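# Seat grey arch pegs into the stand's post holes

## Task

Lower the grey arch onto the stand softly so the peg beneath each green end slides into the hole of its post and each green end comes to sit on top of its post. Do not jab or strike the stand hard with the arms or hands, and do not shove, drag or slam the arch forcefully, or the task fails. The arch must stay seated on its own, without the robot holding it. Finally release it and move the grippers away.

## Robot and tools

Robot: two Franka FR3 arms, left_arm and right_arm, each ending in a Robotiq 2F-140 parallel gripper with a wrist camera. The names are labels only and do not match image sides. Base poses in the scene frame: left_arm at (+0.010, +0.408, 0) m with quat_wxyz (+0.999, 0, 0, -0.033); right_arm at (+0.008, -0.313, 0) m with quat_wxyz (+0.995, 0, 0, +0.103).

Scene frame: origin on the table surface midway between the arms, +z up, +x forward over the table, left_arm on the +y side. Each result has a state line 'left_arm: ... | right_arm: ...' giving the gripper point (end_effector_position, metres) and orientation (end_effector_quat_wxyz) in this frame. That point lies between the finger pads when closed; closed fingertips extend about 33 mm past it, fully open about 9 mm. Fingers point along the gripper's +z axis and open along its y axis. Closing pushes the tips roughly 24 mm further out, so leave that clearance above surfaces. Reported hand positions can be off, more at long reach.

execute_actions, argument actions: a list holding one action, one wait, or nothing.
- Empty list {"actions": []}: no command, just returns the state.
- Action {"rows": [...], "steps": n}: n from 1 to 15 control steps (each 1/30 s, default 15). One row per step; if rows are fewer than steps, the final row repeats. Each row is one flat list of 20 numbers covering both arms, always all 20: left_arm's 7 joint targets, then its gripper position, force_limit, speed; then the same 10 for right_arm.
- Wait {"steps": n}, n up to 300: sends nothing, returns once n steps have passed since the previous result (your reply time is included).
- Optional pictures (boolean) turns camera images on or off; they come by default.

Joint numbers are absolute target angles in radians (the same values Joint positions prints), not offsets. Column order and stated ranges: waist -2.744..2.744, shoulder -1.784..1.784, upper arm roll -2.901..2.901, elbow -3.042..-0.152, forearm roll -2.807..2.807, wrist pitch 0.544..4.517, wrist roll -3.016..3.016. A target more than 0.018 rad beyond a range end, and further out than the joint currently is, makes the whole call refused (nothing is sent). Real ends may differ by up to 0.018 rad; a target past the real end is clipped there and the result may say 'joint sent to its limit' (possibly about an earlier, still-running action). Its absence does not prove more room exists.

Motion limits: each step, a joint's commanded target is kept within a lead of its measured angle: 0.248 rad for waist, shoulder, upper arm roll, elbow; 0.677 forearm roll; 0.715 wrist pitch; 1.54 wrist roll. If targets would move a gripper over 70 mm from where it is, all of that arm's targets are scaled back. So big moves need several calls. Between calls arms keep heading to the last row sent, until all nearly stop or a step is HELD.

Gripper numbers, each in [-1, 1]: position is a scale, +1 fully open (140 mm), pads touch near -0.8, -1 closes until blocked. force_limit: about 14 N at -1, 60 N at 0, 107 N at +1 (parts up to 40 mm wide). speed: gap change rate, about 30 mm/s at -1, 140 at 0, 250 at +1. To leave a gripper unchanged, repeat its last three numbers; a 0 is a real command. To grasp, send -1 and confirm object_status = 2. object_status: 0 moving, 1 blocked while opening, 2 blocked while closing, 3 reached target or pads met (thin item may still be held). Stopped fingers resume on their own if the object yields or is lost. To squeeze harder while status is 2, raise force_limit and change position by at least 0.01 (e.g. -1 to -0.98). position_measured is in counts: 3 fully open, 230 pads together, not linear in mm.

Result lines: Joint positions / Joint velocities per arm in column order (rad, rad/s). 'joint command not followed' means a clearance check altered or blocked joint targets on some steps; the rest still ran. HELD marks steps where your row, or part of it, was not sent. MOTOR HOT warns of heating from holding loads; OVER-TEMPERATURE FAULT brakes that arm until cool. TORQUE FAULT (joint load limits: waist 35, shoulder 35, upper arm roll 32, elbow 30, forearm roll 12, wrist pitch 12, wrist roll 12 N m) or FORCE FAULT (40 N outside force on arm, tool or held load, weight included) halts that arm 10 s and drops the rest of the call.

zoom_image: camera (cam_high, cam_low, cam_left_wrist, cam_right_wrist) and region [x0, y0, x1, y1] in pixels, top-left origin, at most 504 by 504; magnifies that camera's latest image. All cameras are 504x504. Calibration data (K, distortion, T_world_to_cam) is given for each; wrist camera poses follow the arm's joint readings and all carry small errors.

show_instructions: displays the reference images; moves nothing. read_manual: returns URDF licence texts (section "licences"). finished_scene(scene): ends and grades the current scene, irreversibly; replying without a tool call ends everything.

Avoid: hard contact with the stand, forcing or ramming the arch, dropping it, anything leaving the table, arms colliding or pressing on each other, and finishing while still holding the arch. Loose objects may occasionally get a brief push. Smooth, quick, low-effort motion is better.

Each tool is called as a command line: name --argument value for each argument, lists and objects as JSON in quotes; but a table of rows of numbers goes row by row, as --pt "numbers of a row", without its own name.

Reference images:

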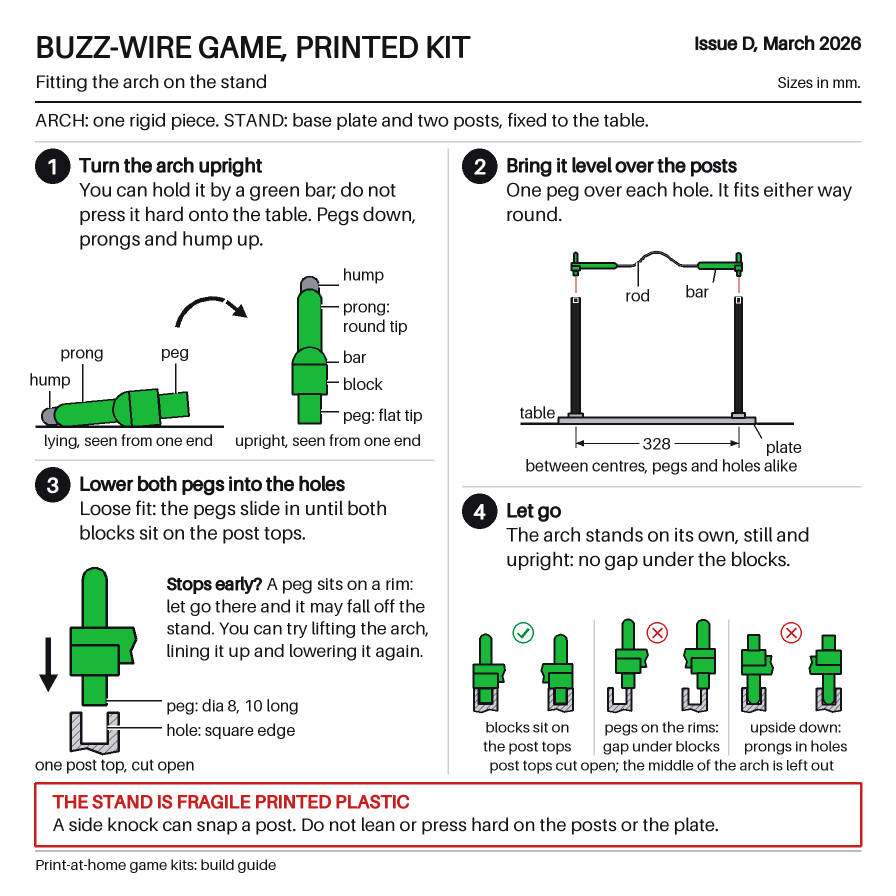

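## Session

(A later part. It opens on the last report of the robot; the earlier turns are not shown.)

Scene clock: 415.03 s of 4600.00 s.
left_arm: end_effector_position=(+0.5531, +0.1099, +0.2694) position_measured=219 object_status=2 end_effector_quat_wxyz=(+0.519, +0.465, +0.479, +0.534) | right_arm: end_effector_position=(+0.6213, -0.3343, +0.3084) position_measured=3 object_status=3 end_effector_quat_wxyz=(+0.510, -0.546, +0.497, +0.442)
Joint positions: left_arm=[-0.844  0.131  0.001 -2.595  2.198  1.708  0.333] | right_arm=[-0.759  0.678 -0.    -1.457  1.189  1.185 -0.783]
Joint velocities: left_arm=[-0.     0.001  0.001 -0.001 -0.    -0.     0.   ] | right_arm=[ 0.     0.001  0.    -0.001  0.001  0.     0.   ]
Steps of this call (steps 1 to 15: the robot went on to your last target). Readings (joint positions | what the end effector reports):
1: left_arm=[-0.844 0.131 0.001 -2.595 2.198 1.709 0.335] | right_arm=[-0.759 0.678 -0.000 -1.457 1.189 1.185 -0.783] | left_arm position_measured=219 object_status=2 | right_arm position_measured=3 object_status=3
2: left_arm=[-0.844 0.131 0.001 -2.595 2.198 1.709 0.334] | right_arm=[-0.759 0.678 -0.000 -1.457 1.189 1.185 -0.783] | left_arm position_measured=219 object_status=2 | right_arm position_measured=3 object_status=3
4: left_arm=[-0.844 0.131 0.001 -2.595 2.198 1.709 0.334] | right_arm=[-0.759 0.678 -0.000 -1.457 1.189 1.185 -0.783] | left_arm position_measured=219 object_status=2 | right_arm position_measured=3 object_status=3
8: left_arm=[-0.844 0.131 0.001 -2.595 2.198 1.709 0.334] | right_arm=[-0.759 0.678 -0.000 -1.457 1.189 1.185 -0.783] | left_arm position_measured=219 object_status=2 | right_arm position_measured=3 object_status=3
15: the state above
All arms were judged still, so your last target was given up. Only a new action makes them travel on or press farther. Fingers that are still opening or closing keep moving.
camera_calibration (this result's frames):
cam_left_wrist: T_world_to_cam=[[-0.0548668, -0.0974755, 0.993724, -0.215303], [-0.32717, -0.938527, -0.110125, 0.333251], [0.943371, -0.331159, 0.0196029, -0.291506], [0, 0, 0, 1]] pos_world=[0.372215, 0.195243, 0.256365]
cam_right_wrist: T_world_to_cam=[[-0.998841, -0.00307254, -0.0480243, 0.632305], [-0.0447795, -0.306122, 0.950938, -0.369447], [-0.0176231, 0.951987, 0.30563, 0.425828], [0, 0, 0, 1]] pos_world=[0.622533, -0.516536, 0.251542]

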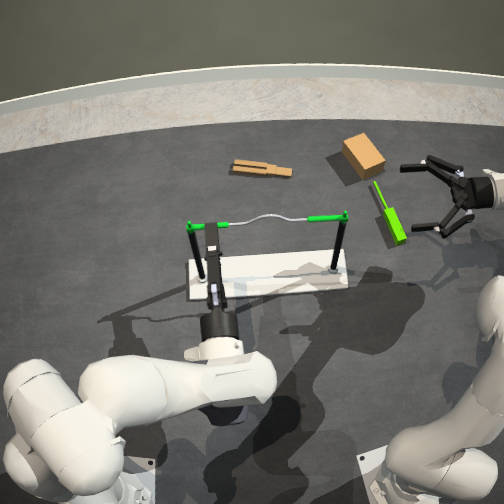

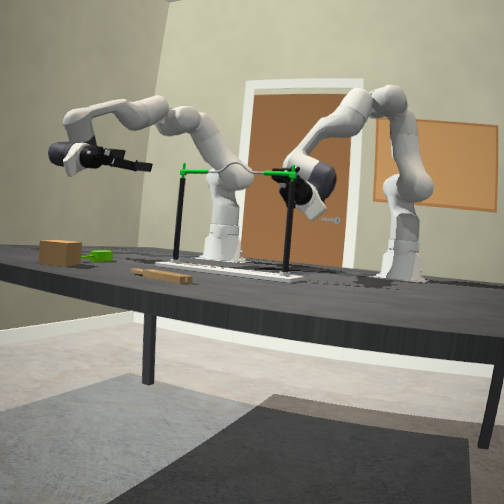

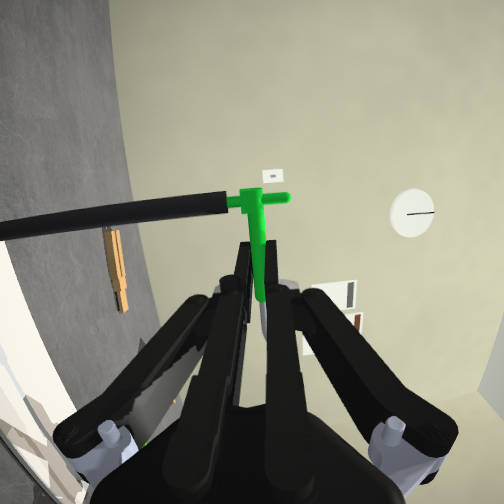

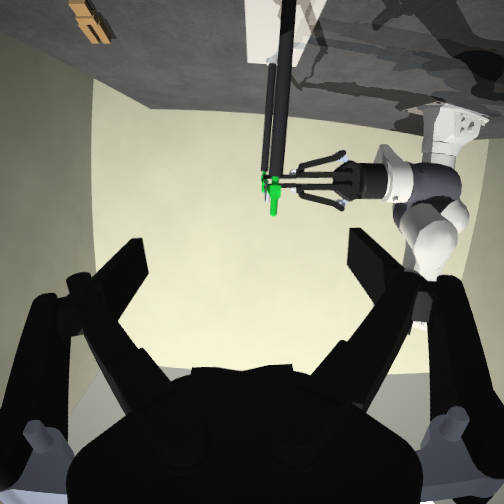

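execute_actions --actions '[{"rows":[[-0.8454,0.13,0,-2.5955,2.2005,1.711,0.336,-1,0.2,-0.7,-0.76,0.68,0,-1.456,1.188,1.185,-0.78,1,0,0],[-0.8454,0.128,0,-2.596,2.2005,1.714,0.338,-1,0.2,-0.7,-0.76,0.68,0,-1.456,1.188,1.185,-0.78,1,0,0],[-0.8454,0.126,0,-2.5965,2.2005,1.7165,0.339,-1,0.2,-0.7,-0.76,0.68,0,-1.456,1.188,1.185,-0.78,1,0,0],[-0.8454,0.1245,0,-2.597,2.2005,1.718,0.339,-1,0.2,-0.7,-0.76,0.68,0,-1.456,1.188,1.185,-0.78,1,0,0],[-0.8454,0.123,0,-2.597,2.2005,1.7185,0.339,-1,0.2,-0.7,-0.76,0.68,0,-1.456,1.188,1.185,-0.78,1,0,0]],"steps":15}]' --pictures false

execute_actions --actions '[{"steps":15}]'

zoom_image --camera "cam_right_wrist" --region '[255, 160, 291, 196]'

zoom_image --camera "cam_left_wrist" --region '[205, 180, 250, 225]'

zoom_image --camera "cam_low" --region '[172, 166, 194, 188]'

zoom_image --camera "cam_high" --region '[330, 205, 356, 231]'

zoom_image --camera "cam_high" --region '[178, 216, 204, 242]'

Scene clock: 428.33 s of 4600.00 s.
left_arm: end_effector_position=(+0.5527, +0.1090, +0.2702) position_measured=219 object_status=2 end_effector_quat_wxyz=(+0.519, +0.466, +0.480, +0.532) | right_arm: end_effector_position=(+0.6213, -0.3343, +0.3084) position_measured=3 object_status=3 end_effector_quat_wxyz=(+0.510, -0.546, +0.497, +0.442)
Joint positions: left_arm=[-0.844  0.125  0.001 -2.596  2.198  1.717  0.335] | right_arm=[-0.759  0.678 -0.    -1.457  1.189  1.185 -0.783]
Joint velocities: left_arm=[-0.001  0.    -0.001  0.     0.     0.005 -0.   ] | right_arm=[ 0.001 -0.002 -0.    -0.001  0.    -0.    -0.001]
Steps of this call (steps 1 to 90: nothing new was sent; then 9.80 s passed at rest; steps 91 to 105: all 15 steps of this action). Readings (joint positions | what the end effector reports):
91: left_arm=[-0.844 0.132 0.001 -2.595 2.198 1.708 0.333] | right_arm=[-0.759 0.678 -0.000 -1.457 1.189 1.185 -0.783] | left_arm position_measured=219 object_status=2 | right_arm position_measured=3 object_status=3
92: left_arm=[-0.844 0.131 0.001 -2.595 2.198 1.709 0.333] | right_arm=[-0.759 0.678 -0.000 -1.457 1.189 1.185 -0.783] | left_arm position_measured=219 object_status=2 | right_arm position_measured=3 object_status=3
94: left_arm=[-0.844 0.129 0.001 -2.596 2.198 1.711 0.334] | right_arm=[-0.759 0.678 -0.000 -1.457 1.189 1.185 -0.783] | left_arm position_measured=219 object_status=2 | right_arm position_measured=3 object_status=3
98: left_arm=[-0.844 0.125 0.001 -2.596 2.198 1.714 0.334] | right_arm=[-0.759 0.678 -0.000 -1.457 1.189 1.185 -0.783] | left_arm position_measured=219 object_status=2 | right_arm position_measured=3 object_status=3
105: the state above

Scene clock: 428.83 s of 4600.00 s.
left_arm: end_effector_position=(+0.5527, +0.1089, +0.2701) position_measured=219 object_status=2 end_effector_quat_wxyz=(+0.519, +0.466, +0.480, +0.532) | right_arm: end_effector_position=(+0.6213, -0.3343, +0.3084) position_measured=3 object_status=3 end_effector_quat_wxyz=(+0.510, -0.546, +0.497, +0.442)
Joint positions: left_arm=[-0.844  0.125  0.001 -2.596  2.198  1.717  0.336] | right_arm=[-0.759  0.678 -0.    -1.457  1.189  1.185 -0.783]
Joint velocities: left_arm=[ 0.002 -0.001  0.001 -0.     0.    -0.001  0.003] | right_arm=[ 0.001 -0.    -0.     0.     0.     0.     0.001]
Steps of this call (steps 1 to 15: the robot went on to your last target). Readings (joint positions | what the end effector reports):
1: left_arm=[-0.844 0.125 0.001 -2.596 2.198 1.717 0.335] | right_arm=[-0.759 0.678 -0.000 -1.457 1.189 1.185 -0.783] | left_arm position_measured=219 object_status=2 | right_arm position_measured=3 object_status=3
2: left_arm=[-0.844 0.125 0.001 -2.596 2.198 1.717 0.335] | right_arm=[-0.759 0.678 -0.000 -1.457 1.189 1.185 -0.783] | left_arm position_measured=219 object_status=2 | right_arm position_measured=3 object_status=3
4: left_arm=[-0.844 0.125 0.001 -2.596 2.198 1.717 0.335] | right_arm=[-0.759 0.678 -0.000 -1.457 1.189 1.185 -0.783] | left_arm position_measured=219 object_status=2 | right_arm position_measured=3 object_status=3
8: left_arm=[-0.844 0.125 0.001 -2.596 2.198 1.717 0.335] | right_arm=[-0.759 0.678 -0.000 -1.457 1.189 1.185 -0.783] | left_arm position_measured=219 object_status=2 | right_arm position_measured=3 object_status=3
15: the state above
All arms were judged still, so your last target was given up. Only a new action makes them travel on or press farther. Fingers that are still opening or closing keep moving.
camera_calibration (this result's frames):
cam_left_wrist: T_world_to_cam=[[-0.0503206, -0.0951192, 0.994193, -0.218956], [-0.330173, -0.9379, -0.106445, 0.332875], [0.942578, -0.333612, 0.0157899, -0.289682], [0, 0, 0, 1]] pos_world=[0.371936, 0.194735, 0.257692]
cam_right_wrist: T_world_to_cam=[[-0.998841, -0.00307171, -0.0480357, 0.632314], [-0.0447908, -0.306111, 0.950942, -0.369443], [-0.0176253, 0.951991, 0.305618, 0.425836], [0, 0, 0, 1]] pos_world=[0.622539, -0.51654, 0.251549]

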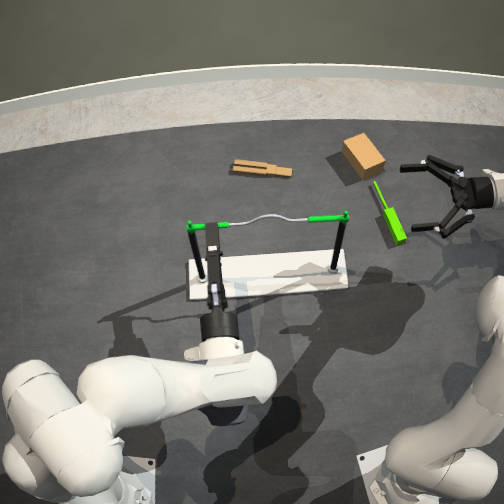

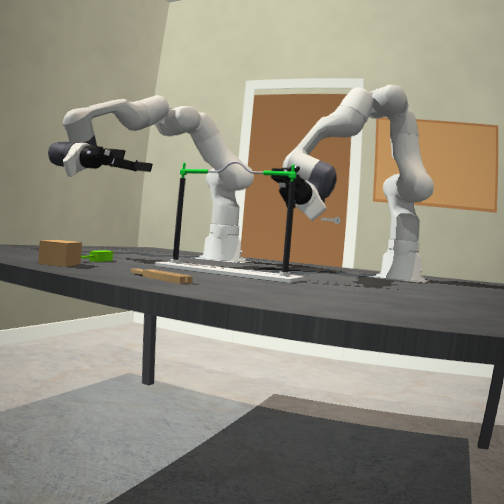

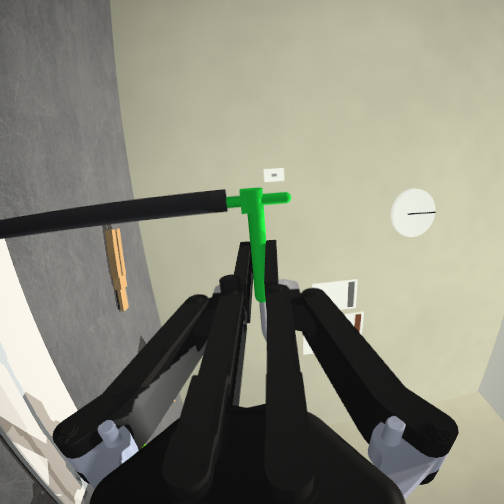

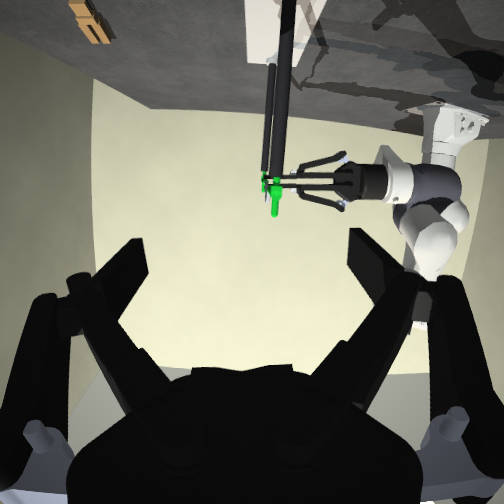

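Region (255, 160, 291, 196) of cam_right_wrist's 504x504 image, scaled by 14.000, with more detail than that image has.

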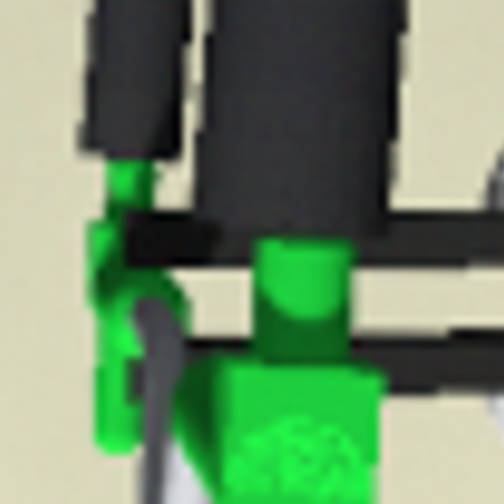

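Region (205, 180, 250, 225) of cam_left_wrist's 504x504 image, scaled by 11.200, with more detail than that image has.

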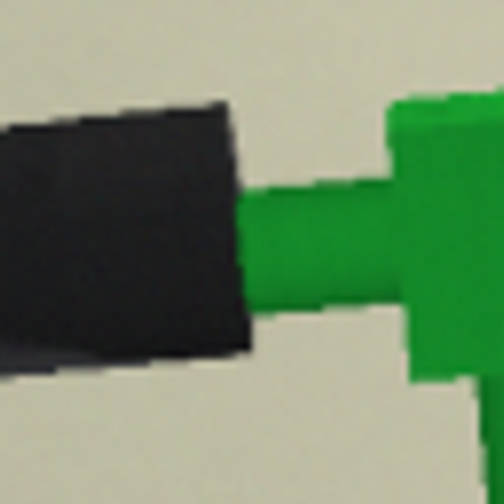

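Region (172, 166, 194, 188) of cam_low's 504x504 image, scaled by 22.909, with more detail than that image has.

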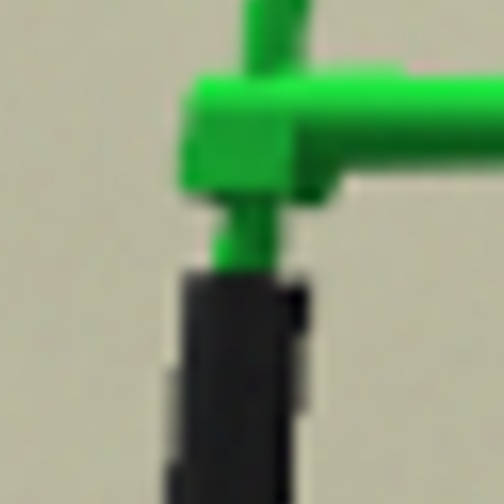

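Region (330, 205, 356, 231) of cam_high's 504x504 image, scaled by 19.385, with more detail than that image has.

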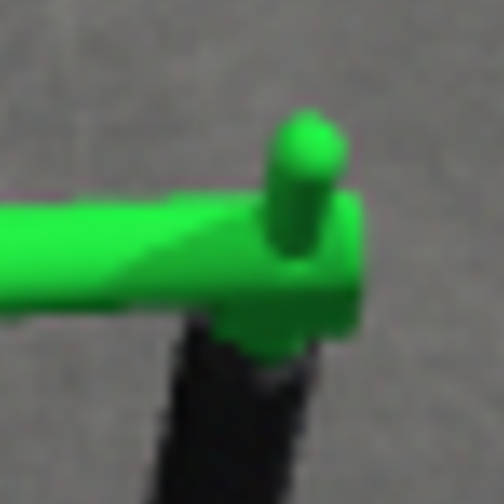

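Region (178, 216, 204, 242) of cam_high's 504x504 image, scaled by 19.385, with more detail than that image has.

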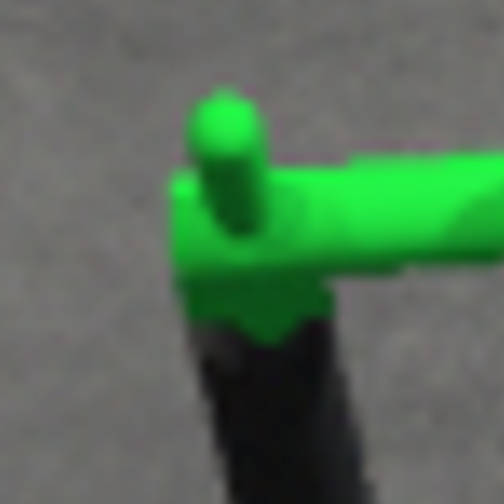

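execute_actions --actions '[{"rows":[[-0.8445,0.1215,0,-2.5975,2.2005,1.7185,0.339,-1,0.2,-0.7,-0.76,0.68,0,-1.456,1.188,1.185,-0.78,1,0,0],[-0.8435,0.12,0,-2.598,2.2005,1.7185,0.339,-1,0.2,-0.7,-0.76,0.68,0,-1.456,1.188,1.185,-0.78,1,0,0],[-0.8425,0.1188,0,-2.5985,2.2005,1.7185,0.339,-1,0.2,-0.7,-0.76,0.68,0,-1.456,1.188,1.185,-0.78,1,0,0],[-0.8415,0.1188,0,-2.5988,2.2005,1.7185,0.339,-1,0.2,-0.7,-0.76,0.68,0,-1.456,1.188,1.185,-0.78,1,0,0],[-0.8407,0.1188,0,-2.5988,2.2005,1.7185,0.339,-1,0.2,-0.7,-0.76,0.68,0,-1.456,1.188,1.185,-0.78,1,0,0]],"steps":15}]' --pictures false

execute_actions --actions '[{"steps":10}]'

zoom_image --camera "cam_right_wrist" --region '[255, 160, 291, 196]'

zoom_image --camera "cam_left_wrist" --region '[205, 180, 250, 225]'

zoom_image --camera "cam_low" --region '[172, 166, 194, 188]'

Scene clock: 456.60 s of 4600.00 s.
left_arm: end_effector_position=(+0.5531, +0.1104, +0.2715) position_measured=219 object_status=2 end_effector_quat_wxyz=(+0.519, +0.465, +0.481, +0.532) | right_arm: end_effector_position=(+0.6213, -0.3343, +0.3084) position_measured=3 object_status=3 end_effector_quat_wxyz=(+0.510, -0.546, +0.497, +0.442)
Joint positions: left_arm=[-0.842  0.121  0.001 -2.598  2.198  1.717  0.336] | right_arm=[-0.759  0.678 -0.    -1.457  1.189  1.185 -0.783]
Joint velocities: left_arm=[ 0.    -0.    -0.002 -0.001  0.001 -0.     0.001] | right_arm=[-0.     0.001  0.     0.001 -0.001 -0.     0.001]
Steps of this call (steps 1 to 90: nothing new was sent; then 24.27 s passed at rest; steps 91 to 105: all 15 steps of this action). Readings (joint positions | what the end effector reports):
91: left_arm=[-0.844 0.124 0.001 -2.596 2.198 1.717 0.336] | right_arm=[-0.759 0.678 -0.000 -1.457 1.189 1.185 -0.783] | left_arm position_measured=219 object_status=2 | right_arm position_measured=3 object_status=3
92: left_arm=[-0.844 0.124 0.001 -2.597 2.198 1.717 0.336] | right_arm=[-0.759 0.678 -0.000 -1.457 1.189 1.185 -0.783] | left_arm position_measured=219 object_status=2 | right_arm position_measured=3 object_status=3
94: left_arm=[-0.844 0.122 0.001 -2.597 2.198 1.717 0.336] | right_arm=[-0.759 0.678 -0.000 -1.457 1.189 1.185 -0.783] | left_arm position_measured=219 object_status=2 | right_arm position_measured=3 object_status=3
98: left_arm=[-0.842 0.121 0.001 -2.598 2.198 1.717 0.336] | right_arm=[-0.759 0.678 -0.000 -1.457 1.189 1.185 -0.783] | left_arm position_measured=219 object_status=2 | right_arm position_measured=3 object_status=3
105: the state above

Scene clock: 456.93 s of 4600.00 s.
left_arm: end_effector_position=(+0.5531, +0.1104, +0.2715) position_measured=219 object_status=2 end_effector_quat_wxyz=(+0.519, +0.465, +0.481, +0.532) | right_arm: end_effector_position=(+0.6213, -0.3343, +0.3084) position_measured=3 object_status=3 end_effector_quat_wxyz=(+0.510, -0.546, +0.497, +0.442)
Joint positions: left_arm=[-0.842  0.121  0.001 -2.598  2.198  1.717  0.336] | right_arm=[-0.759  0.678 -0.    -1.457  1.189  1.185 -0.783]
Joint velocities: left_arm=[-0.     0.     0.    -0.     0.001 -0.001  0.002] | right_arm=[ 0.001  0.     0.    -0.001  0.    -0.     0.002]
Steps of this call (steps 1 to 10: the robot went on to your last target). Readings (joint positions | what the end effector reports):
1: left_arm=[-0.842 0.121 0.001 -2.598 2.198 1.717 0.336] | right_arm=[-0.759 0.678 -0.000 -1.457 1.189 1.185 -0.783] | left_arm position_measured=219 object_status=2 | right_arm position_measured=3 object_status=3
2: left_arm=[-0.842 0.121 0.001 -2.598 2.198 1.717 0.336] | right_arm=[-0.759 0.678 -0.000 -1.457 1.189 1.185 -0.783] | left_arm position_measured=219 object_status=2 | right_arm position_measured=3 object_status=3
4: left_arm=[-0.842 0.121 0.001 -2.598 2.198 1.717 0.336] | right_arm=[-0.759 0.678 -0.000 -1.457 1.189 1.185 -0.783] | left_arm position_measured=219 object_status=2 | right_arm position_measured=3 object_status=3
8: left_arm=[-0.842 0.121 0.001 -2.598 2.198 1.717 0.336] | right_arm=[-0.759 0.678 -0.000 -1.457 1.189 1.185 -0.783] | left_arm position_measured=219 object_status=2 | right_arm position_measured=3 object_status=3
10: the state above
camera_calibration (this result's frames):
cam_left_wrist: T_world_to_cam=[[-0.0512105, -0.0936206, 0.99429, -0.219921], [-0.328039, -0.938778, -0.105289, 0.33317], [0.943275, -0.331558, 0.0173641, -0.290624], [0, 0, 0, 1]] pos_world=[0.372168, 0.195825, 0.258791]
cam_right_wrist: T_world_to_cam=[[-0.998841, -0.00307136, -0.0480405, 0.632318], [-0.0447955, -0.306106, 0.950943, -0.369441], [-0.0176262, 0.951993, 0.305613, 0.42584], [0, 0, 0, 1]] pos_world=[0.622541, -0.516542, 0.251551]

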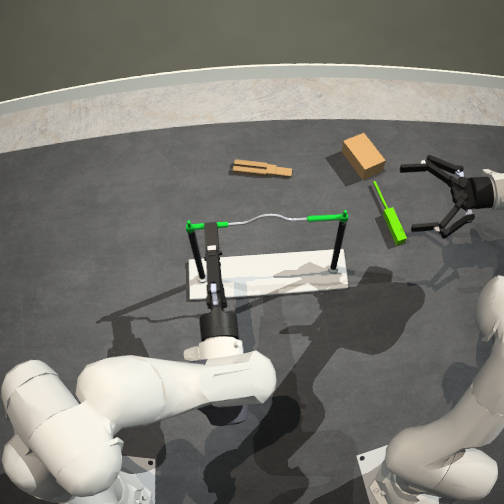

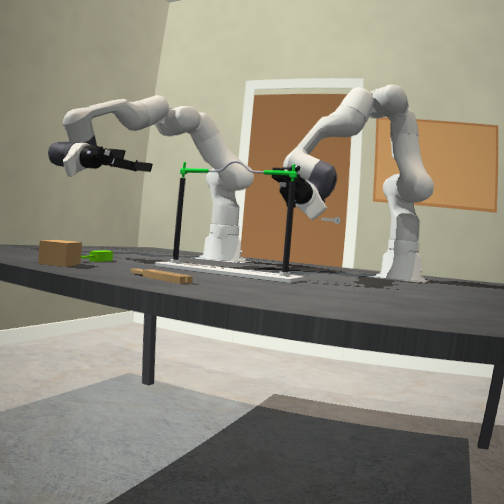

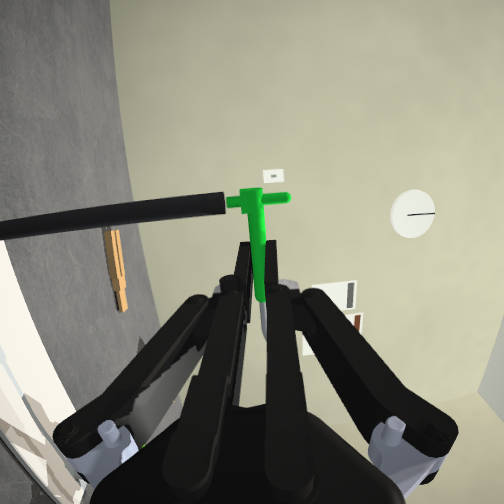

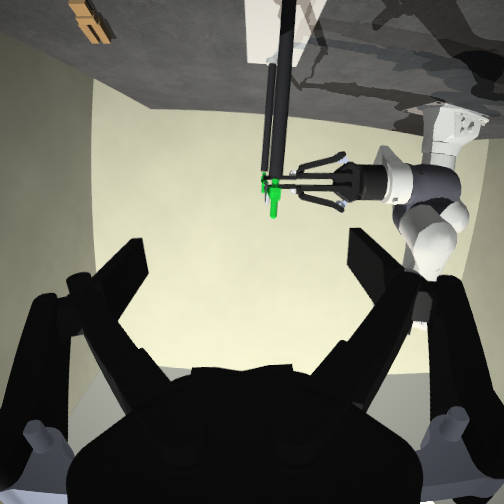

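Region (255, 160, 291, 196) of cam_right_wrist's 504x504 image, scaled by 14.000, with more detail than that image has.

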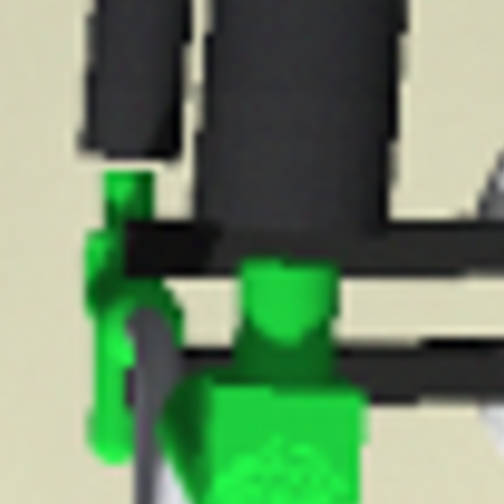

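Region (205, 180, 250, 225) of cam_left_wrist's 504x504 image, scaled by 11.200, with more detail than that image has.

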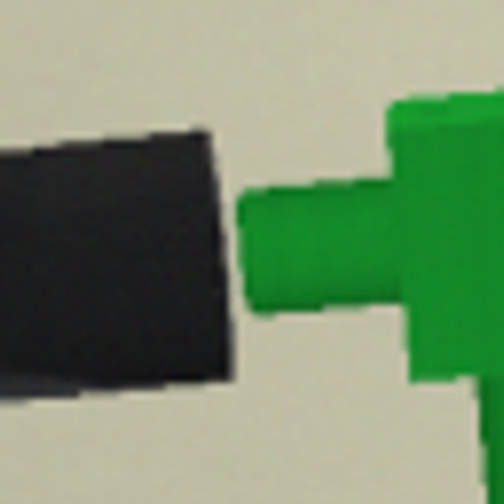

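Region (172, 166, 194, 188) of cam_low's 504x504 image, scaled by 22.909, with more detail than that image has.

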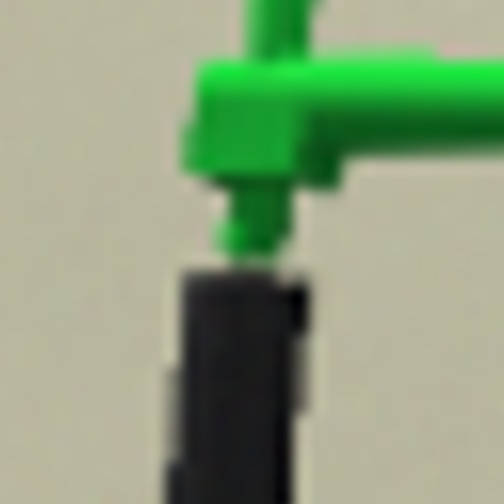

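execute_actions --actions '[{"rows":[[-0.8407,0.1205,0,-2.597,2.2005,1.7185,0.339,-1,0.2,-0.7,-0.76,0.68,0,-1.456,1.188,1.185,-0.78,1,0,0],[-0.8407,0.1215,0,-2.5965,2.2005,1.7185,0.339,-1,0.2,-0.7,-0.76,0.68,0,-1.456,1.188,1.185,-0.78,1,0,0],[-0.8407,0.1223,0,-2.5963,2.2005,1.7185,0.339,-1,0.2,-0.7,-0.76,0.68,0,-1.456,1.188,1.185,-0.78,1,0,0],[-0.8407,0.1231,0,-2.5961,2.2005,1.7185,0.339,-1,0.2,-0.7,-0.76,0.68,0,-1.456,1.188,1.185,-0.78,1,0,0],[-0.8407,0.1239,0,-2.5959,2.2005,1.7185,0.339,-1,0.2,-0.7,-0.76,0.68,0,-1.456,1.188,1.185,-0.78,1,0,0],[-0.8407,0.1247,0,-2.5958,2.2005,1.7185,0.339,-1,0.2,-0.7,-0.76,0.68,0,-1.456,1.188,1.185,-0.78,1,0,0],[-0.8407,0.1255,0,-2.5956,2.2005,1.7185,0.339,-1,0.2,-0.7,-0.76,0.68,0,-1.456,1.188,1.185,-0.78,1,0,0],[-0.8407,0.1263,0,-2.5955,2.2005,1.7185,0.339,-1,0.2,-0.7,-0.76,0.68,0,-1.456,1.188,1.185,-0.78,1,0,0],[-0.8407,0.1271,0,-2.5953,2.2005,1.7185,0.339,-1,0.2,-0.7,-0.76,0.68,0,-1.456,1.188,1.185,-0.78,1,0,0],[-0.8407,0.1279,0,-2.5952,2.2005,1.7185,0.339,-1,0.2,-0.7,-0.76,0.68,0,-1.456,1.188,1.185,-0.78,1,0,0],[-0.8407,0.1287,0,-2.5951,2.2005,1.7185,0.339,-1,0.2,-0.7,-0.76,0.68,0,-1.456,1.188,1.185,-0.78,1,0,0],[-0.8407,0.1295,0,-2.595,2.2005,1.7185,0.339,-1,0.2,-0.7,-0.76,0.68,0,-1.456,1.188,1.185,-0.78,1,0,0]],"steps":15}]' --pictures false

execute_actions --actions '[{"steps":10}]'

zoom_image --camera "cam_right_wrist" --region '[255, 160, 291, 196]'

zoom_image --camera "cam_left_wrist" --region '[205, 180, 250, 225]'

Scene clock: 473.97 s of 4600.00 s.
left_arm: end_effector_position=(+0.5532, +0.1104, +0.2681) position_measured=219 object_status=2 end_effector_quat_wxyz=(+0.517, +0.467, +0.481, +0.532) | right_arm: end_effector_position=(+0.6213, -0.3344, +0.3084) position_measured=3 object_status=3 end_effector_quat_wxyz=(+0.510, -0.546, +0.497, +0.442)
Joint positions: left_arm=[-0.842  0.128  0.001 -2.596  2.198  1.718  0.336] | right_arm=[-0.759  0.678 -0.    -1.457  1.189  1.185 -0.783]
Joint velocities: left_arm=[-0.002  0.007 -0.001  0.002  0.     0.001  0.   ] | right_arm=[ 0.    -0.    -0.001  0.001  0.    -0.    -0.001]
Steps of this call (steps 1 to 15: the robot went on to your last target; steps 16 to 90: nothing new was sent; then 13.53 s passed at rest; steps 91 to 105: all 15 steps of this action). Readings (joint positions | what the end effector reports):
91: left_arm=[-0.842 0.121 0.001 -2.598 2.198 1.718 0.336] | right_arm=[-0.759 0.678 -0.000 -1.457 1.189 1.185 -0.783] | left_arm position_measured=219 object_status=2 | right_arm position_measured=3 object_status=3
92: left_arm=[-0.842 0.121 0.001 -2.598 2.198 1.718 0.336] | right_arm=[-0.759 0.678 -0.000 -1.457 1.189 1.185 -0.783] | left_arm position_measured=219 object_status=2 | right_arm position_measured=3 object_status=3
94: left_arm=[-0.842 0.121 0.001 -2.598 2.198 1.718 0.336] | right_arm=[-0.759 0.678 -0.000 -1.457 1.189 1.185 -0.783] | left_arm position_measured=219 object_status=2 | right_arm position_measured=3 object_status=3
98: left_arm=[-0.842 0.123 0.001 -2.597 2.198 1.718 0.336] | right_arm=[-0.759 0.678 -0.000 -1.457 1.189 1.185 -0.783] | left_arm position_measured=219 object_status=2 | right_arm position_measured=3 object_status=3
105: the state above

Scene clock: 474.30 s of 4600.00 s.
left_arm: end_effector_position=(+0.5532, +0.1104, +0.2679) position_measured=219 object_status=2 end_effector_quat_wxyz=(+0.517, +0.467, +0.481, +0.532) | right_arm: end_effector_position=(+0.6213, -0.3344, +0.3084) position_measured=3 object_status=3 end_effector_quat_wxyz=(+0.510, -0.546, +0.497, +0.442)
Joint positions: left_arm=[-0.842  0.128  0.001 -2.596  2.198  1.718  0.336] | right_arm=[-0.759  0.678 -0.    -1.457  1.189  1.185 -0.783]
Joint velocities: left_arm=[ 0.     0.     0.001 -0.    -0.001  0.     0.002] | right_arm=[ 0.     0.001  0.001 -0.     0.    -0.     0.001]
Steps of this call (steps 1 to 10: the robot went on to your last target). Readings (joint positions | what the end effector reports):
1: left_arm=[-0.842 0.128 0.001 -2.596 2.198 1.718 0.336] | right_arm=[-0.759 0.678 -0.000 -1.457 1.189 1.185 -0.783] | left_arm position_measured=219 object_status=2 | right_arm position_measured=3 object_status=3
2: left_arm=[-0.842 0.128 0.001 -2.596 2.198 1.718 0.336] | right_arm=[-0.759 0.678 -0.000 -1.457 1.189 1.185 -0.783] | left_arm position_measured=219 object_status=2 | right_arm position_measured=3 object_status=3
4: left_arm=[-0.842 0.128 0.001 -2.596 2.198 1.718 0.336] | right_arm=[-0.759 0.678 -0.000 -1.457 1.189 1.185 -0.783] | left_arm position_measured=219 object_status=2 | right_arm position_measured=3 object_status=3
8: left_arm=[-0.842 0.128 0.001 -2.596 2.198 1.718 0.336] | right_arm=[-0.759 0.678 -0.000 -1.457 1.189 1.185 -0.783] | left_arm position_measured=219 object_status=2 | right_arm position_measured=3 object_status=3
10: the state above
camera_calibration (this result's frames):
cam_left_wrist: T_world_to_cam=[[-0.0475307, -0.0982586, 0.994025, -0.217805], [-0.328334, -0.938315, -0.108451, 0.333744], [0.943365, -0.331527, 0.0123371, -0.289413], [0, 0, 0, 1]] pos_world=[0.37225, 0.195808, 0.256269]
cam_right_wrist: T_world_to_cam=[[-0.99884, -0.00307097, -0.0480447, 0.632321], [-0.0447997, -0.306103, 0.950944, -0.369439], [-0.0176269, 0.951994, 0.30561, 0.425842], [0, 0, 0, 1]] pos_world=[0.622543, -0.516543, 0.251553]

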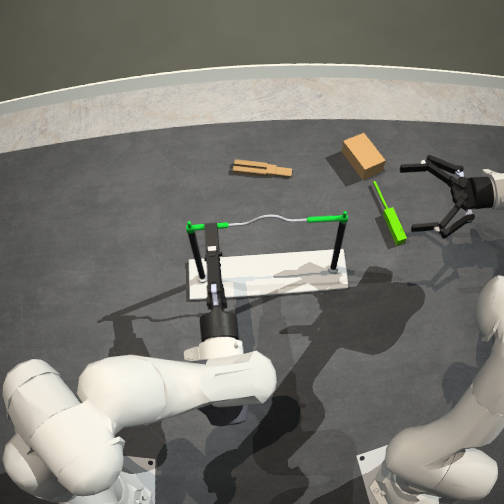

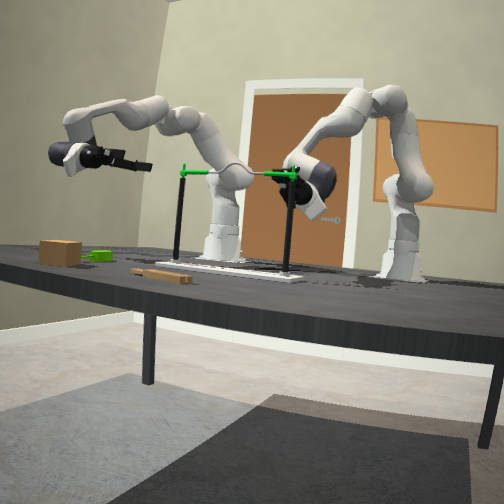

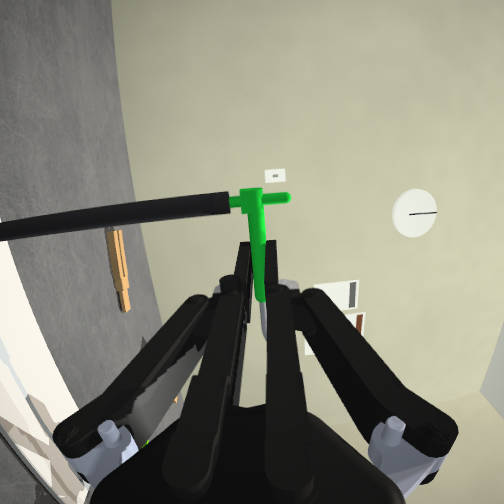

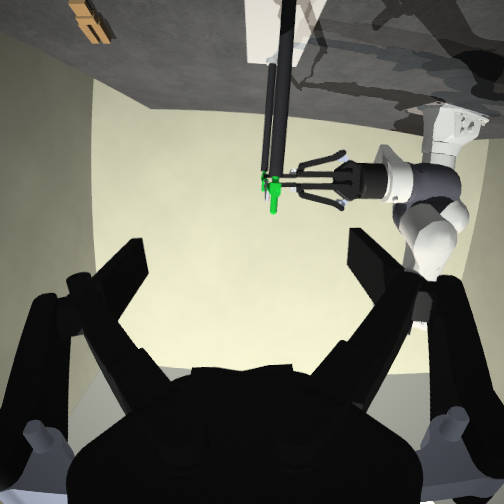

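Region (255, 160, 291, 196) of cam_right_wrist's 504x504 image, scaled by 14.000, with more detail than that image has.

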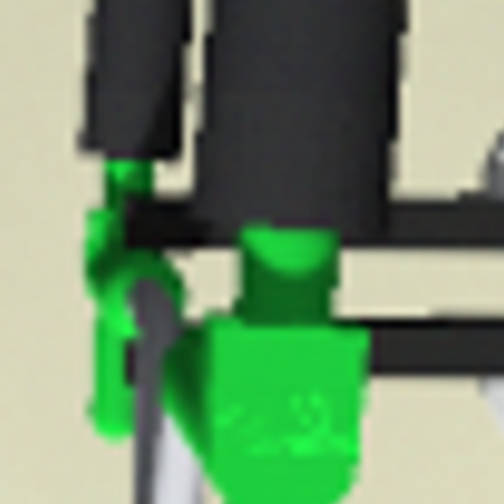

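Region (205, 180, 250, 225) of cam_left_wrist's 504x504 image, scaled by 11.200, with more detail than that image has.

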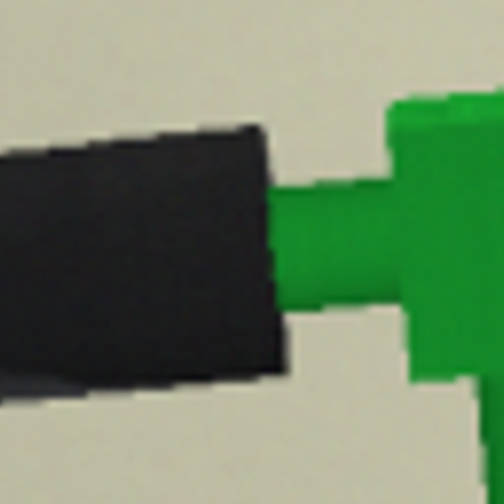

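execute_actions --actions '[{"rows":[[-0.8407,0.1295,0,-2.595,2.2005,1.7185,0.333,-1,0.2,-0.7,-0.76,0.68,0,-1.456,1.188,1.185,-0.78,1,0,0],[-0.8407,0.13,0,-2.5949,2.2005,1.7185,0.331,-1,0.2,-0.7,-0.76,0.68,0,-1.456,1.188,1.185,-0.78,1,0,0],[-0.8407,0.1306,0,-2.5947,2.2005,1.7185,0.3305,-1,0.2,-0.7,-0.76,0.68,0,-1.456,1.188,1.185,-0.78,1,0,0],[-0.8407,0.1311,0,-2.5946,2.2005,1.7185,0.33,-1,0.2,-0.7,-0.76,0.68,0,-1.456,1.188,1.185,-0.78,1,0,0],[-0.8407,0.1317,0,-2.5944,2.2005,1.7185,0.3296,-1,0.2,-0.7,-0.76,0.68,0,-1.456,1.188,1.185,-0.78,1,0,0],[-0.8407,0.1322,0,-2.5943,2.2005,1.7185,0.3292,-1,0.2,-0.7,-0.76,0.68,0,-1.456,1.188,1.185,-0.78,1,0,0],[-0.8407,0.1328,0,-2.5941,2.2005,1.7185,0.3288,-1,0.2,-0.7,-0.76,0.68,0,-1.456,1.188,1.185,-0.78,1,0,0],[-0.8407,0.1333,0,-2.594,2.2005,1.7185,0.3284,-1,0.2,-0.7,-0.76,0.68,0,-1.456,1.188,1.185,-0.78,1,0,0],[-0.8407,0.1339,0,-2.5938,2.2005,1.7185,0.328,-1,0.2,-0.7,-0.76,0.68,0,-1.456,1.188,1.185,-0.78,1,0,0],[-0.8407,0.1344,0,-2.5937,2.2005,1.7185,0.3276,-1,0.2,-0.7,-0.76,0.68,0,-1.456,1.188,1.185,-0.78,1,0,0],[-0.8407,0.135,0,-2.5935,2.2005,1.7185,0.3272,-1,0.2,-0.7,-0.76,0.68,0,-1.456,1.188,1.185,-0.78,1,0,0],[-0.8407,0.1355,0,-2.5934,2.2005,1.7185,0.3268,-1,0.2,-0.7,-0.76,0.68,0,-1.456,1.188,1.185,-0.78,1,0,0],[-0.8407,0.1361,0,-2.5932,2.2005,1.7185,0.3264,-1,0.2,-0.7,-0.76,0.68,0,-1.456,1.188,1.185,-0.78,1,0,0],[-0.8407,0.1366,0,-2.5931,2.2005,1.7185,0.326,-1,0.2,-0.7,-0.76,0.68,0,-1.456,1.188,1.185,-0.78,1,0,0],[-0.8407,0.1372,0,-2.593,2.2005,1.7185,0.3256,-1,0.2,-0.7,-0.76,0.68,0,-1.456,1.188,1.185,-0.78,1,0,0]],"steps":15}]' --pictures false

execute_actions --actions '[{"rows":[[-0.8407,0.1378,0,-2.5928,2.2005,1.7185,0.3252,-1,0.2,-0.7,-0.76,0.68,0,-1.456,1.188,1.185,-0.78,1,0,0],[-0.8407,0.1384,0,-2.5927,2.2005,1.7185,0.3248,-1,0.2,-0.7,-0.76,0.68,0,-1.456,1.188,1.185,-0.78,1,0,0],[-0.8407,0.139,0,-2.5925,2.2005,1.7185,0.3244,-1,0.2,-0.7,-0.76,0.68,0,-1.456,1.188,1.185,-0.78,1,0,0],[-0.8407,0.1396,0,-2.5924,2.2005,1.7185,0.324,-1,0.2,-0.7,-0.76,0.68,0,-1.456,1.188,1.185,-0.78,1,0,0],[-0.8407,0.1402,0,-2.5922,2.2005,1.7185,0.3236,-1,0.2,-0.7,-0.76,0.68,0,-1.456,1.188,1.185,-0.78,1,0,0],[-0.8407,0.1408,0,-2.5921,2.2005,1.7185,0.3232,-1,0.2,-0.7,-0.76,0.68,0,-1.456,1.188,1.185,-0.78,1,0,0],[-0.8407,0.1414,0,-2.5919,2.2005,1.7185,0.3228,-1,0.2,-0.7,-0.76,0.68,0,-1.456,1.188,1.185,-0.78,1,0,0],[-0.8407,0.142,0,-2.5918,2.2005,1.7185,0.3225,-1,0.2,-0.7,-0.76,0.68,0,-1.456,1.188,1.185,-0.78,1,0,0],[-0.8407,0.1426,0,-2.5916,2.2005,1.7185,0.3225,-1,0.2,-0.7,-0.76,0.68,0,-1.456,1.188,1.185,-0.78,1,0,0],[-0.8407,0.1432,0,-2.5915,2.2005,1.7185,0.3225,-1,0.2,-0.7,-0.76,0.68,0,-1.456,1.188,1.185,-0.78,1,0,0],[-0.8407,0.1438,0,-2.5913,2.2005,1.7185,0.3225,-1,0.2,-0.7,-0.76,0.68,0,-1.456,1.188,1.185,-0.78,1,0,0],[-0.8407,0.1444,0,-2.5912,2.2005,1.7185,0.3225,-1,0.2,-0.7,-0.76,0.68,0,-1.456,1.188,1.185,-0.78,1,0,0]],"steps":15}]' --pictures false

execute_actions --actions '[{"steps":10}]'

zoom_image --camera "cam_right_wrist" --region '[255, 160, 291, 196]'

zoom_image --camera "cam_left_wrist" --region '[205, 180, 250, 225]'

Scene clock: 492.83 s of 4600.00 s.
left_arm: end_effector_position=(+0.5533, +0.1103, +0.2649) position_measured=219 object_status=2 end_effector_quat_wxyz=(+0.516, +0.468, +0.481, +0.532) | right_arm: end_effector_position=(+0.6213, -0.3344, +0.3084) position_measured=3 object_status=3 end_effector_quat_wxyz=(+0.510, -0.546, +0.497, +0.442)
Joint positions: left_arm=[-0.842  0.135  0.001 -2.595  2.198  1.718  0.333] | right_arm=[-0.759  0.678 -0.    -1.457  1.189  1.185 -0.783]
Joint velocities: left_arm=[ 0.     0.017 -0.     0.003 -0.001 -0.001 -0.01 ] | right_arm=[-0.    -0.    -0.001  0.     0.     0.     0.001]
Steps of this call (steps 1 to 15: the robot went on to your last target; steps 16 to 90: nothing new was sent; then 15.03 s passed at rest; steps 91 to 105: all 15 steps of this action). Readings (joint positions | what the end effector reports):
91: left_arm=[-0.842 0.128 0.001 -2.596 2.198 1.718 0.336] | right_arm=[-0.759 0.678 -0.000 -1.457 1.189 1.185 -0.783] | left_arm position_measured=219 object_status=2 | right_arm position_measured=3 object_status=3
92: left_arm=[-0.842 0.129 0.001 -2.596 2.198 1.718 0.336] | right_arm=[-0.759 0.678 -0.000 -1.457 1.189 1.185 -0.783] | left_arm position_measured=219 object_status=2 | right_arm position_measured=3 object_status=3
94: left_arm=[-0.842 0.129 0.001 -2.596 2.198 1.718 0.336] | right_arm=[-0.759 0.678 -0.000 -1.457 1.189 1.185 -0.783] | left_arm position_measured=219 object_status=2 | right_arm position_measured=3 object_status=3
98: left_arm=[-0.842 0.131 0.001 -2.596 2.198 1.718 0.335] | right_arm=[-0.759 0.678 -0.000 -1.457 1.189 1.185 -0.783] | left_arm position_measured=219 object_status=2 | right_arm position_measured=3 object_status=3
105: the state above

Scene clock: 493.33 s of 4600.00 s.
left_arm: end_effector_position=(+0.5534, +0.1103, +0.2612) position_measured=219 object_status=2 end_effector_quat_wxyz=(+0.515, +0.469, +0.482, +0.531) | right_arm: end_effector_position=(+0.6213, -0.3344, +0.3084) position_measured=3 object_status=3 end_effector_quat_wxyz=(+0.510, -0.546, +0.497, +0.442)
Joint positions: left_arm=[-0.842  0.143  0.001 -2.593  2.198  1.718  0.329] | right_arm=[-0.759  0.678 -0.    -1.457  1.189  1.185 -0.783]
Joint velocities: left_arm=[-0.     0.004  0.     0.001 -0.001 -0.    -0.007] | right_arm=[-0.001  0.    -0.    -0.001  0.001  0.001 -0.001]
Steps of this call (steps 1 to 15: all 15 steps of this action). Readings (joint positions | what the end effector reports):
1: left_arm=[-0.842 0.135 0.001 -2.595 2.198 1.718 0.333] | right_arm=[-0.759 0.678 -0.000 -1.457 1.189 1.185 -0.783] | left_arm position_measured=219 object_status=2 | right_arm position_measured=3 object_status=3
2: left_arm=[-0.842 0.136 0.001 -2.594 2.198 1.718 0.333] | right_arm=[-0.759 0.678 -0.000 -1.457 1.189 1.185 -0.783] | left_arm position_measured=219 object_status=2 | right_arm position_measured=3 object_status=3
4: left_arm=[-0.842 0.137 0.001 -2.594 2.198 1.718 0.332] | right_arm=[-0.759 0.678 -0.000 -1.457 1.189 1.185 -0.783] | left_arm position_measured=219 object_status=2 | right_arm position_measured=3 object_status=3
8: left_arm=[-0.842 0.139 0.001 -2.594 2.198 1.718 0.331] | right_arm=[-0.759 0.678 -0.000 -1.457 1.189 1.185 -0.783] | left_arm position_measured=219 object_status=2 | right_arm position_measured=3 object_status=3
15: the state above

Scene clock: 493.67 s of 4600.00 s.
left_arm: end_effector_position=(+0.5534, +0.1103, +0.2610) position_measured=219 object_status=2 end_effector_quat_wxyz=(+0.516, +0.469, +0.482, +0.531) | right_arm: end_effector_position=(+0.6213, -0.3344, +0.3084) position_measured=3 object_status=3 end_effector_quat_wxyz=(+0.510, -0.546, +0.497, +0.442)
Joint positions: left_arm=[-0.842  0.143  0.001 -2.593  2.198  1.718  0.328] | right_arm=[-0.759  0.678 -0.    -1.457  1.189  1.185 -0.783]
Joint velocities: left_arm=[ 0.003  0.    -0.    -0.001  0.001  0.    -0.001] | right_arm=[ 0.    -0.    -0.001  0.001  0.001 -0.001  0.   ]
Steps of this call (steps 1 to 10: the robot went on to your last target). Readings (joint positions | what the end effector reports):
1: left_arm=[-0.842 0.143 0.001 -2.593 2.198 1.718 0.328] | right_arm=[-0.759 0.678 -0.000 -1.457 1.189 1.185 -0.783] | left_arm position_measured=219 object_status=2 | right_arm position_measured=3 object_status=3
2: left_arm=[-0.842 0.143 0.001 -2.593 2.198 1.718 0.328] | right_arm=[-0.759 0.678 -0.000 -1.457 1.189 1.185 -0.783] | left_arm position_measured=219 object_status=2 | right_arm position_measured=3 object_status=3
4: left_arm=[-0.842 0.143 0.001 -2.593 2.198 1.718 0.328] | right_arm=[-0.759 0.678 -0.000 -1.457 1.189 1.185 -0.783] | left_arm position_measured=219 object_status=2 | right_arm position_measured=3 object_status=3
8: left_arm=[-0.842 0.143 0.001 -2.593 2.198 1.718 0.328] | right_arm=[-0.759 0.678 -0.000 -1.457 1.189 1.185 -0.783] | left_arm position_measured=219 object_status=2 | right_arm position_measured=3 object_status=3
10: the state above
camera_calibration (this result's frames):
cam_left_wrist: T_world_to_cam=[[-0.0408293, -0.0990929, 0.99424, -0.214577], [-0.329633, -0.938023, -0.107027, 0.333276], [0.943226, -0.332104, 0.0056345, -0.287698], [0, 0, 0, 1]] pos_world=[0.372462, 0.195812, 0.250632]
cam_right_wrist: T_world_to_cam=[[-0.998841, -0.0030708, -0.0480418, 0.63232], [-0.044797, -0.306102, 0.950944, -0.369441], [-0.0176258, 0.951994, 0.305609, 0.425842], [0, 0, 0, 1]] pos_world=[0.622543, -0.516544, 0.251554]

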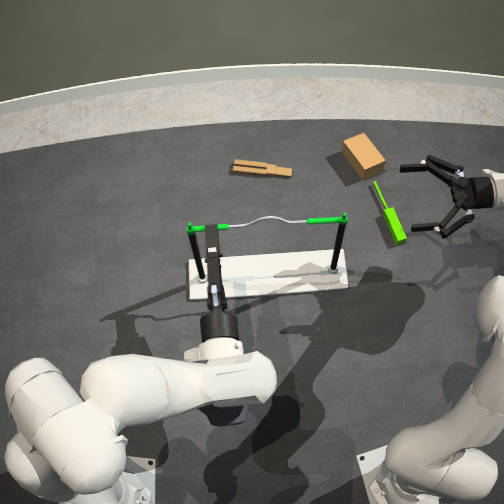

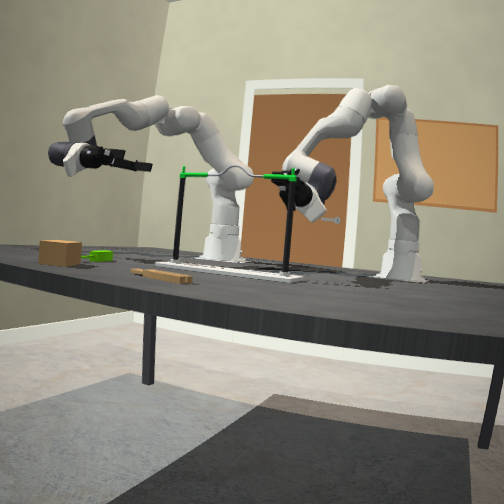

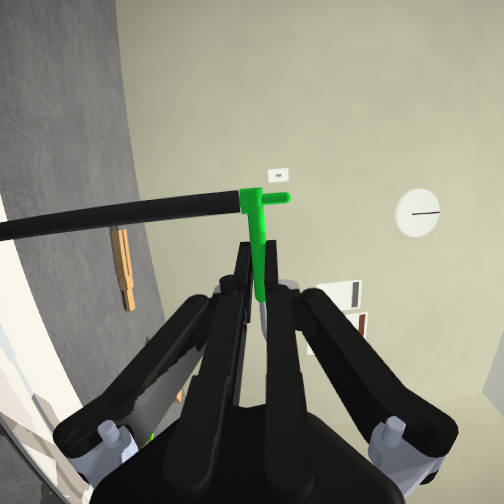

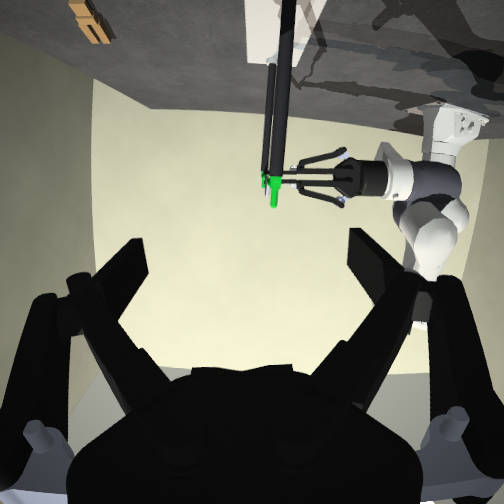

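Region (255, 160, 291, 196) of cam_right_wrist's 504x504 image, scaled by 14.000, with more detail than that image has.

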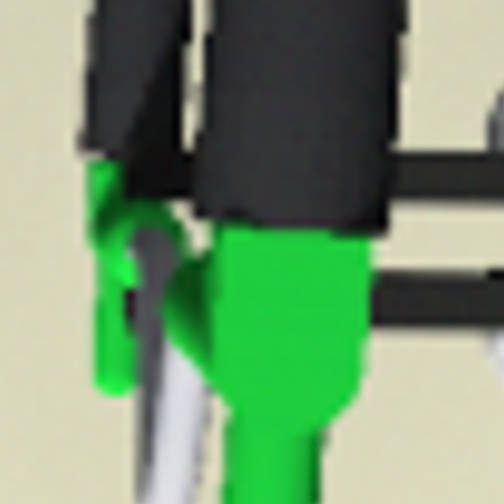

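Region (205, 180, 250, 225) of cam_left_wrist's 504x504 image, scaled by 11.200, with more detail than that image has.

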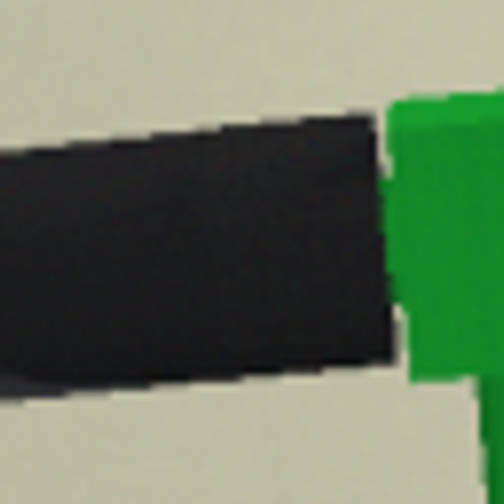

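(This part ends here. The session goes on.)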